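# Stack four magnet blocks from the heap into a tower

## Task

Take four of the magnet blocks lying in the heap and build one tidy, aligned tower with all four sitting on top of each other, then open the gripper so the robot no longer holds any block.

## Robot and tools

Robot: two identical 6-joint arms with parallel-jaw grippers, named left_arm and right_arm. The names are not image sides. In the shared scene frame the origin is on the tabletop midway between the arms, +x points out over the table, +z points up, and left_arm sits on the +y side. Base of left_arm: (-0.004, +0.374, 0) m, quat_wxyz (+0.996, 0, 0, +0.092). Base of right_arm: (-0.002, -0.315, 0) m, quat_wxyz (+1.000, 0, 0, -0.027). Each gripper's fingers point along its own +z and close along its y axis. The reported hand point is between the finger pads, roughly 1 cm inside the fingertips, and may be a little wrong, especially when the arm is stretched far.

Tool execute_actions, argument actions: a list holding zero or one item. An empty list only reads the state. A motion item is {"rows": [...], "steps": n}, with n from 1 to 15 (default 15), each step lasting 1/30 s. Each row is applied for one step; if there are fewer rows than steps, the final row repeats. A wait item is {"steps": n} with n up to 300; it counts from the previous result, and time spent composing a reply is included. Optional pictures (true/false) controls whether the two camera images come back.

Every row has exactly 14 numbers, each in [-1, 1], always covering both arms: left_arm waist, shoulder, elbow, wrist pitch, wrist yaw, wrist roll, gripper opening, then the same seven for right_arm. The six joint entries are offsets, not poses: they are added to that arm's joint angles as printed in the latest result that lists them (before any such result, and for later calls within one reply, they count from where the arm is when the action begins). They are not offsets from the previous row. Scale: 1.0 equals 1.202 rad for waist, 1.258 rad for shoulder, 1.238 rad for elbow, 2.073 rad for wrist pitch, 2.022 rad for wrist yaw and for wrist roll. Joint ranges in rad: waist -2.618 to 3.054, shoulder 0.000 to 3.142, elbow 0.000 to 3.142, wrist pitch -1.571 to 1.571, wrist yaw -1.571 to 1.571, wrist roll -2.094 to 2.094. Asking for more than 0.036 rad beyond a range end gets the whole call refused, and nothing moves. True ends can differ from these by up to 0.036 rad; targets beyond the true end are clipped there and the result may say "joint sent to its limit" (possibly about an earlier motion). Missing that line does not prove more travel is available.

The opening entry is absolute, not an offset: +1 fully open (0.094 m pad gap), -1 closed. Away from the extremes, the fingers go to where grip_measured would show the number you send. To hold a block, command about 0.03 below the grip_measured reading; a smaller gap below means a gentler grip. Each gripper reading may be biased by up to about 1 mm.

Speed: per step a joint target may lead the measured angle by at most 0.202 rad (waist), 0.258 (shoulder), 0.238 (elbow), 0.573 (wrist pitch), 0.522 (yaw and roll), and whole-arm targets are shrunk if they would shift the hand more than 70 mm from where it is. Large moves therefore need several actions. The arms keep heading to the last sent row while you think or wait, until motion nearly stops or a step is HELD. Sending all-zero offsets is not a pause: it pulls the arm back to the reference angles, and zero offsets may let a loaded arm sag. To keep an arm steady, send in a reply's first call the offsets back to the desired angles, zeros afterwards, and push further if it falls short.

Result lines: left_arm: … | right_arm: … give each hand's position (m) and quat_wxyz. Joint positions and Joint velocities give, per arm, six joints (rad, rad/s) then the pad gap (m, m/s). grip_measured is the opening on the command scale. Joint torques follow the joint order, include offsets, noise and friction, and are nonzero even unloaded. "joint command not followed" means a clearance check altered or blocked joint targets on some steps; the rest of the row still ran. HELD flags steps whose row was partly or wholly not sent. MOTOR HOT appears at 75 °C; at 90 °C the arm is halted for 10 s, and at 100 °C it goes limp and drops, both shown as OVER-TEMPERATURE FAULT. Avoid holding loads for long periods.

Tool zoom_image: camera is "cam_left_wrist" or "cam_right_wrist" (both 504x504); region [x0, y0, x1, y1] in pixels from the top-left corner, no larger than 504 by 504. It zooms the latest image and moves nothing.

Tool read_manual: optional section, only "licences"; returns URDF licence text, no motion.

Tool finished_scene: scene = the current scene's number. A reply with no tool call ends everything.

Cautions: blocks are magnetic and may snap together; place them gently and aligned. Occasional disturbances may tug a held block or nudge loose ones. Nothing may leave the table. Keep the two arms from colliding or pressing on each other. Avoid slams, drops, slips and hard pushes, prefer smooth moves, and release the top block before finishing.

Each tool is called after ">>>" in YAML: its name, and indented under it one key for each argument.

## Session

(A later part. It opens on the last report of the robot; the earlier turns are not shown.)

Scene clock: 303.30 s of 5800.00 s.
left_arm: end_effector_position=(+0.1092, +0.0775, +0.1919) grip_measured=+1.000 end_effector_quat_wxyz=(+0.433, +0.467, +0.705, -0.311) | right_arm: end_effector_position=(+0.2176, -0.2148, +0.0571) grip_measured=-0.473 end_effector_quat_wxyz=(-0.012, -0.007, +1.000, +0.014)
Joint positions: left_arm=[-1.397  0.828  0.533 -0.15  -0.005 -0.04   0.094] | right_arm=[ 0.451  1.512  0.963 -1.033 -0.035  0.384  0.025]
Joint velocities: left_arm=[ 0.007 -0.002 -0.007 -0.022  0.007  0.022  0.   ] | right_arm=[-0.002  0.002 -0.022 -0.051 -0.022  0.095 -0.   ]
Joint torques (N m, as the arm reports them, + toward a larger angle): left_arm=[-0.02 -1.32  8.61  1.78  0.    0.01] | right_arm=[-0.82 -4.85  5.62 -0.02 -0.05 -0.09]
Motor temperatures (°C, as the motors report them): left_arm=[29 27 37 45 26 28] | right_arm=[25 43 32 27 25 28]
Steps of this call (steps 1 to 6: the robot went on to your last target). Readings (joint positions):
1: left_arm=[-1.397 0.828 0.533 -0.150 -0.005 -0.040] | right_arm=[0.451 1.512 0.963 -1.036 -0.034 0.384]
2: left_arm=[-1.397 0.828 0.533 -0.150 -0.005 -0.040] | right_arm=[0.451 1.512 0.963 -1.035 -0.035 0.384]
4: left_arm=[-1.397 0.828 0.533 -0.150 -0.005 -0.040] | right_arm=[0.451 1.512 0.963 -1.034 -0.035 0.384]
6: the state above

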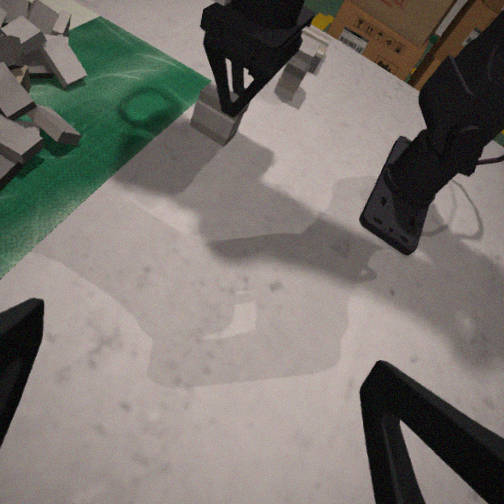

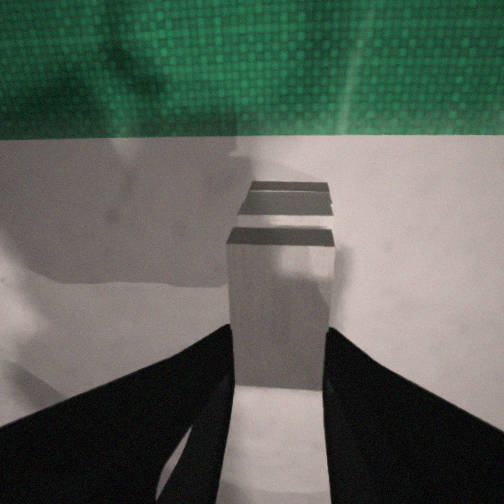

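>>> execute_actions:
  actions:
    - {"rows":[[0,0,0,0,0,0,1,-0.0135,0.004,0,0.013,0,0,-0.52],[0,0,0,0,0,0,1,-0.0135,0.007,0,0.013,0,0,-0.52],[0,0,0,0,0,0,1,-0.0135,0.01,0,0.013,0,0,-0.52],[0,0,0,0,0,0,1,-0.0135,0.013,0,0.013,0,0,-0.52],[0,0,0,0,0,0,1,-0.0135,0.016,0,0.013,0,0,-0.52],[0,0,0,0,0,0,1,-0.0135,0.018,0,0.013,0,0,-0.52]],"steps":15}

>>> zoom_image:
  camera: "cam_right_wrist"
  region: [210,150,350,270]

Scene clock: 308.83 s of 5800.00 s.
left_arm: end_effector_position=(+0.1092, +0.0775, +0.1919) grip_measured=+1.000 end_effector_quat_wxyz=(+0.433, +0.467, +0.705, -0.311) | right_arm: end_effector_position=(+0.2192, -0.2156, +0.0536) grip_measured=-0.473 end_effector_quat_wxyz=(-0.015, -0.004, +1.000, +0.013)
Joint positions: left_arm=[-1.397  0.828  0.533 -0.15  -0.005 -0.04   0.094] | right_arm=[ 0.445  1.528  0.963 -1.025 -0.036  0.383  0.025]
Joint velocities: left_arm=[-0.002 -0.007  0.002 -0.037 -0.037  0.081  0.   ] | right_arm=[-0.007 -0.002  0.007  0.051 -0.022  0.037 -0.001]
Joint torques (N m, as the arm reports them, + toward a larger angle): left_arm=[ 0.03 -1.22  8.68  1.75 -0.01 -0.01] | right_arm=[-0.86 -4.76  6.82 -0.05 -0.03 -0.01]
Motor temperatures (°C, as the motors report them): left_arm=[29 27 37 45 26 28] | right_arm=[25 42 32 27 25 28]
Steps of this call (steps 1 to 15: the robot went on to your last target; steps 16 to 90: nothing new was sent; then 2.03 s passed at rest; steps 91 to 105: all 15 steps of this action). Readings (joint positions):
91: left_arm=[-1.397 0.828 0.533 -0.150 -0.005 -0.040] | right_arm=[0.450 1.512 0.963 -1.031 -0.036 0.383]
92: left_arm=[-1.397 0.828 0.533 -0.150 -0.005 -0.040] | right_arm=[0.449 1.512 0.963 -1.030 -0.036 0.383]
94: left_arm=[-1.397 0.828 0.533 -0.150 -0.005 -0.040] | right_arm=[0.446 1.512 0.963 -1.028 -0.036 0.383]
98: left_arm=[-1.397 0.828 0.533 -0.150 -0.005 -0.040] | right_arm=[0.445 1.524 0.963 -1.025 -0.036 0.383]
105: the state above

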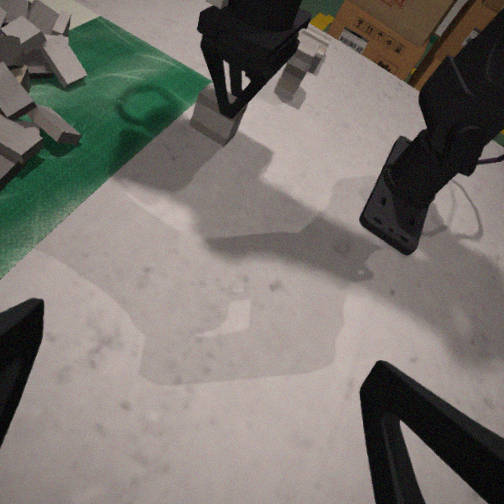

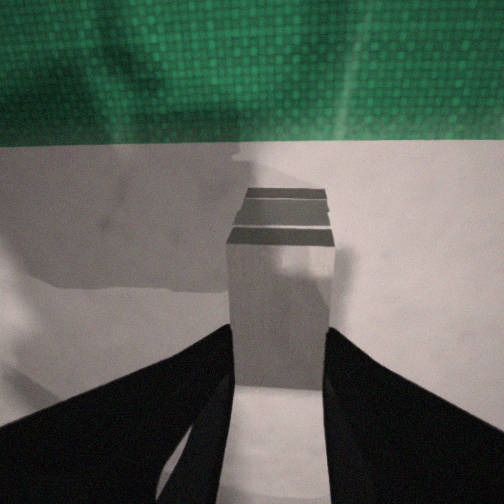

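Region (210, 150, 350, 270) of cam_right_wrist's 504x504 image, scaled by 3.600, with more detail than that image has; it fills the top 432 rows of this view, and the rest is white.

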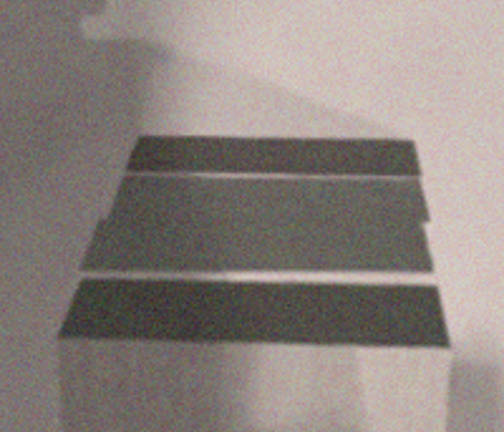

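Aligned; final descent.

>>> execute_actions:
  actions:
    - {"rows":[[0,0,0,0,0,0,1,0,0.006,0,0.009,0,0,-0.52],[0,0,0,0,0,0,1,0,0.01,0,0.009,0,0,-0.52],[0,0,0,0,0,0,1,0,0.014,0,0.009,0,0,-0.52],[0,0,0,0,0,0,1,0,0.017,0,0.009,0,0,-0.52],[0,0,0,0,0,0,1,0,0.02,0,0.009,0,0,-0.52]],"steps":12}

>>> zoom_image:
  camera: "cam_right_wrist"
  region: [210,150,350,270]

Scene clock: 311.90 s of 5800.00 s.
left_arm: end_effector_position=(+0.1092, +0.0775, +0.1919) grip_measured=+1.000 end_effector_quat_wxyz=(+0.433, +0.467, +0.705, -0.311) | right_arm: end_effector_position=(+0.2190, -0.2156, +0.0520) grip_measured=-0.473 end_effector_quat_wxyz=(-0.018, -0.004, +1.000, +0.012)
Joint positions: left_arm=[-1.397  0.828  0.533 -0.15  -0.005 -0.04   0.094] | right_arm=[ 0.445  1.535  0.963 -1.023 -0.036  0.383  0.025]
Joint velocities: left_arm=[ 0.007 -0.017 -0.017  0.007 -0.037 -0.066  0.   ] | right_arm=[-0.017  0.007  0.002 -0.007 -0.007 -0.022  0.   ]
Joint torques (N m, as the arm reports them, + toward a larger angle): left_arm=[-0.02 -1.38  8.66  1.8   0.03 -0.01] | right_arm=[ 0.07 -3.84  6.75 -0.06 -0.03 -0.01]
Motor temperatures (°C, as the motors report them): left_arm=[29 27 37 45 26 28] | right_arm=[25 42 32 27 25 28]
Steps of this call (steps 1 to 15: the robot went on to your last target; steps 16 to 80: nothing new was sent; steps 81 to 92: all 12 steps of this action). Readings (joint positions):
81: left_arm=[-1.397 0.828 0.533 -0.150 -0.005 -0.040] | right_arm=[0.445 1.528 0.963 -1.024 -0.036 0.383]
82: left_arm=[-1.397 0.828 0.533 -0.150 -0.005 -0.040] | right_arm=[0.445 1.528 0.963 -1.024 -0.036 0.383]
84: left_arm=[-1.397 0.828 0.533 -0.150 -0.005 -0.040] | right_arm=[0.445 1.531 0.963 -1.024 -0.036 0.383]
88: left_arm=[-1.397 0.828 0.533 -0.150 -0.005 -0.040] | right_arm=[0.445 1.535 0.963 -1.023 -0.036 0.383]
92: the state above

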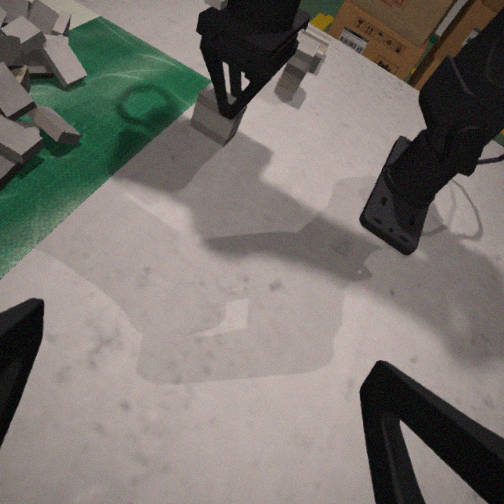

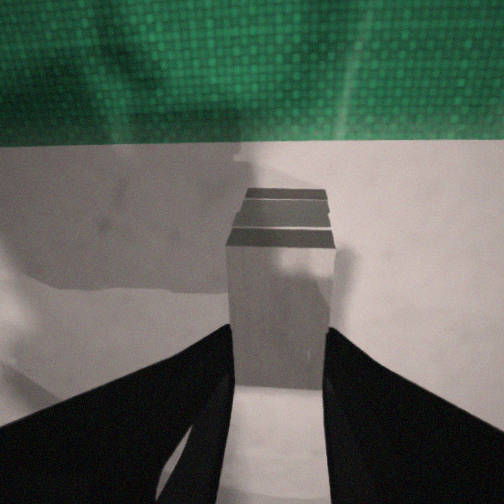

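Region (210, 150, 350, 270) of cam_right_wrist's 504x504 image, scaled by 3.600, with more detail than that image has; it fills the top 432 rows of this view, and the rest is white.

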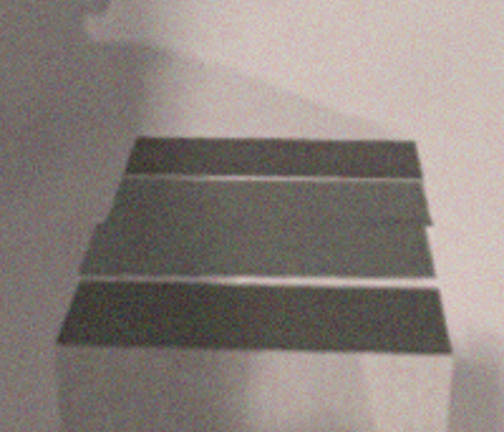

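>>> execute_actions:
  actions:
    - {"rows":[[0,0,0,0,0,0,1,0,0,0,0,0,0,-0.45],[0,0,0,0,0,0,1,0,0,0,0,0,0,-0.38],[0,0,0,0,0,0,1,0,0,0,0,0,0,-0.28],[0,0,0,0,0,0,1,0,0,0,0,0,0,-0.18],[0,0,0,0,0,0,1,0,-0.01,0.015,0,0,0,-0.1],[0,0,0,0,0,0,1,0,-0.018,0.03,-0.015,0,0,-0.1],[0,0,0,0,0,0,1,0,-0.024,0.045,-0.03,0,0,-0.1],[0,0,0,0,0,0,1,0,-0.03,0.06,-0.045,0,0,-0.1],[0,0,0,0,0,0,1,0,-0.036,0.075,-0.06,0,0,-0.1],[0,0,0,0,0,0,1,0,-0.042,0.09,-0.075,0,0,-0.1],[0,0,0,0,0,0,1,0,-0.048,0.105,-0.09,0,0,-0.1],[0,0,0,0,0,0,1,0,-0.054,0.12,-0.103,0,0,-0.1],[0,0,0,0,0,0,1,0,-0.06,0.132,-0.103,0,0,-0.1],[0,0,0,0,0,0,1,0,-0.065,0.143,-0.103,0,0,-0.1]],"steps":15}
  pictures: false

>>> execute_actions:
  actions:
    - {"steps":10}

Scene clock: 317.33 s of 5800.00 s.
left_arm: end_effector_position=(+0.1092, +0.0775, +0.1919) grip_measured=+1.000 end_effector_quat_wxyz=(+0.433, +0.467, +0.705, -0.311) | right_arm: end_effector_position=(+0.2251, -0.2131, +0.0978) grip_measured=-0.102 end_effector_quat_wxyz=(+0.001, -0.004, +1.000, +0.020)
Joint positions: left_arm=[-1.397  0.828  0.533 -0.15  -0.005 -0.04   0.094] | right_arm=[ 0.445  1.478  1.097 -1.173 -0.036  0.383  0.042]
Joint velocities: left_arm=[-0.002 -0.017 -0.002  0.037 -0.022 -0.007  0.   ] | right_arm=[ 0.002 -0.266  0.408 -0.256 -0.037  0.037  0.   ]
Joint torques (N m, as the arm reports them, + toward a larger angle): left_arm=[-0.13 -1.33  8.63  1.8  -0.01  0.  ] | right_arm=[-0.02 -5.94  8.63 -0.38 -0.03 -0.02]
Motor temperatures (°C, as the motors report them): left_arm=[29 27 37 45 26 28] | right_arm=[25 41 33 27 25 28]
Steps of this call (steps 1 to 15: the robot went on to your last target; steps 16 to 90: nothing new was sent; then 1.93 s passed at rest; steps 91 to 105: all 15 steps of this action). Readings (joint positions):
91: left_arm=[-1.397 0.828 0.533 -0.150 -0.005 -0.040] | right_arm=[0.445 1.535 0.963 -1.023 -0.036 0.383]
92: left_arm=[-1.397 0.828 0.533 -0.150 -0.005 -0.040] | right_arm=[0.445 1.535 0.963 -1.023 -0.036 0.383]
94: left_arm=[-1.397 0.828 0.533 -0.150 -0.005 -0.040] | right_arm=[0.445 1.535 0.963 -1.023 -0.036 0.383]
98: left_arm=[-1.397 0.828 0.533 -0.150 -0.005 -0.040] | right_arm=[0.445 1.534 0.974 -1.048 -0.036 0.383]
105: the state above

Scene clock: 317.67 s of 5800.00 s.
left_arm: end_effector_position=(+0.1092, +0.0775, +0.1919) grip_measured=+1.000 end_effector_quat_wxyz=(+0.433, +0.467, +0.705, -0.311) | right_arm: end_effector_position=(+0.2210, -0.2147, +0.1065) grip_measured=-0.102 end_effector_quat_wxyz=(-0.002, -0.004, +1.000, +0.019)
Joint positions: left_arm=[-1.397  0.828  0.533 -0.15  -0.005 -0.04   0.094] | right_arm=[ 0.445  1.463  1.118 -1.215 -0.036  0.383  0.042]
Joint velocities: left_arm=[-0.007  0.012 -0.002 -0.022  0.081 -0.022  0.   ] | right_arm=[-0.017  0.002 -0.007 -0.037 -0.007 -0.066 -0.   ]
Joint torques (N m, as the arm reports them, + toward a larger angle): left_arm=[-0.1  -1.29  8.68  1.78  0.01 -0.01] | right_arm=[-0.02 -5.81  9.06 -0.33 -0.03 -0.02]
Motor temperatures (°C, as the motors report them): left_arm=[29 27 37 45 26 28] | right_arm=[25 41 33 27 25 28]
Steps of this call (steps 1 to 10: the robot went on to your last target). Readings (joint positions):
1: left_arm=[-1.397 0.828 0.533 -0.150 -0.005 -0.040] | right_arm=[0.445 1.470 1.109 -1.180 -0.036 0.383]
2: left_arm=[-1.397 0.828 0.533 -0.150 -0.005 -0.040] | right_arm=[0.445 1.465 1.115 -1.185 -0.036 0.383]
4: left_arm=[-1.397 0.828 0.533 -0.150 -0.005 -0.040] | right_arm=[0.445 1.463 1.118 -1.195 -0.036 0.383]
8: left_arm=[-1.397 0.828 0.533 -0.150 -0.005 -0.040] | right_arm=[0.445 1.463 1.118 -1.212 -0.036 0.383]
10: the state above

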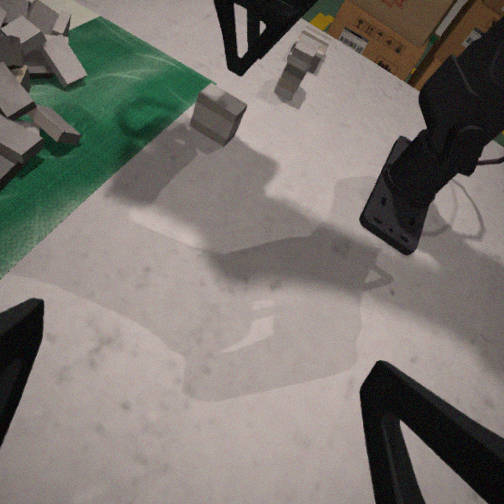

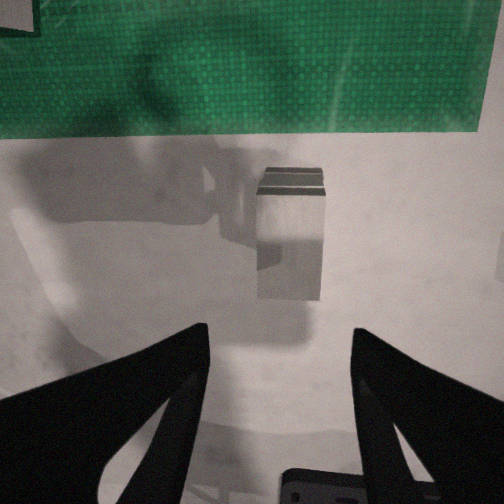

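>>> finished_scene:
  scene: 2

The scene is finished: the task was done.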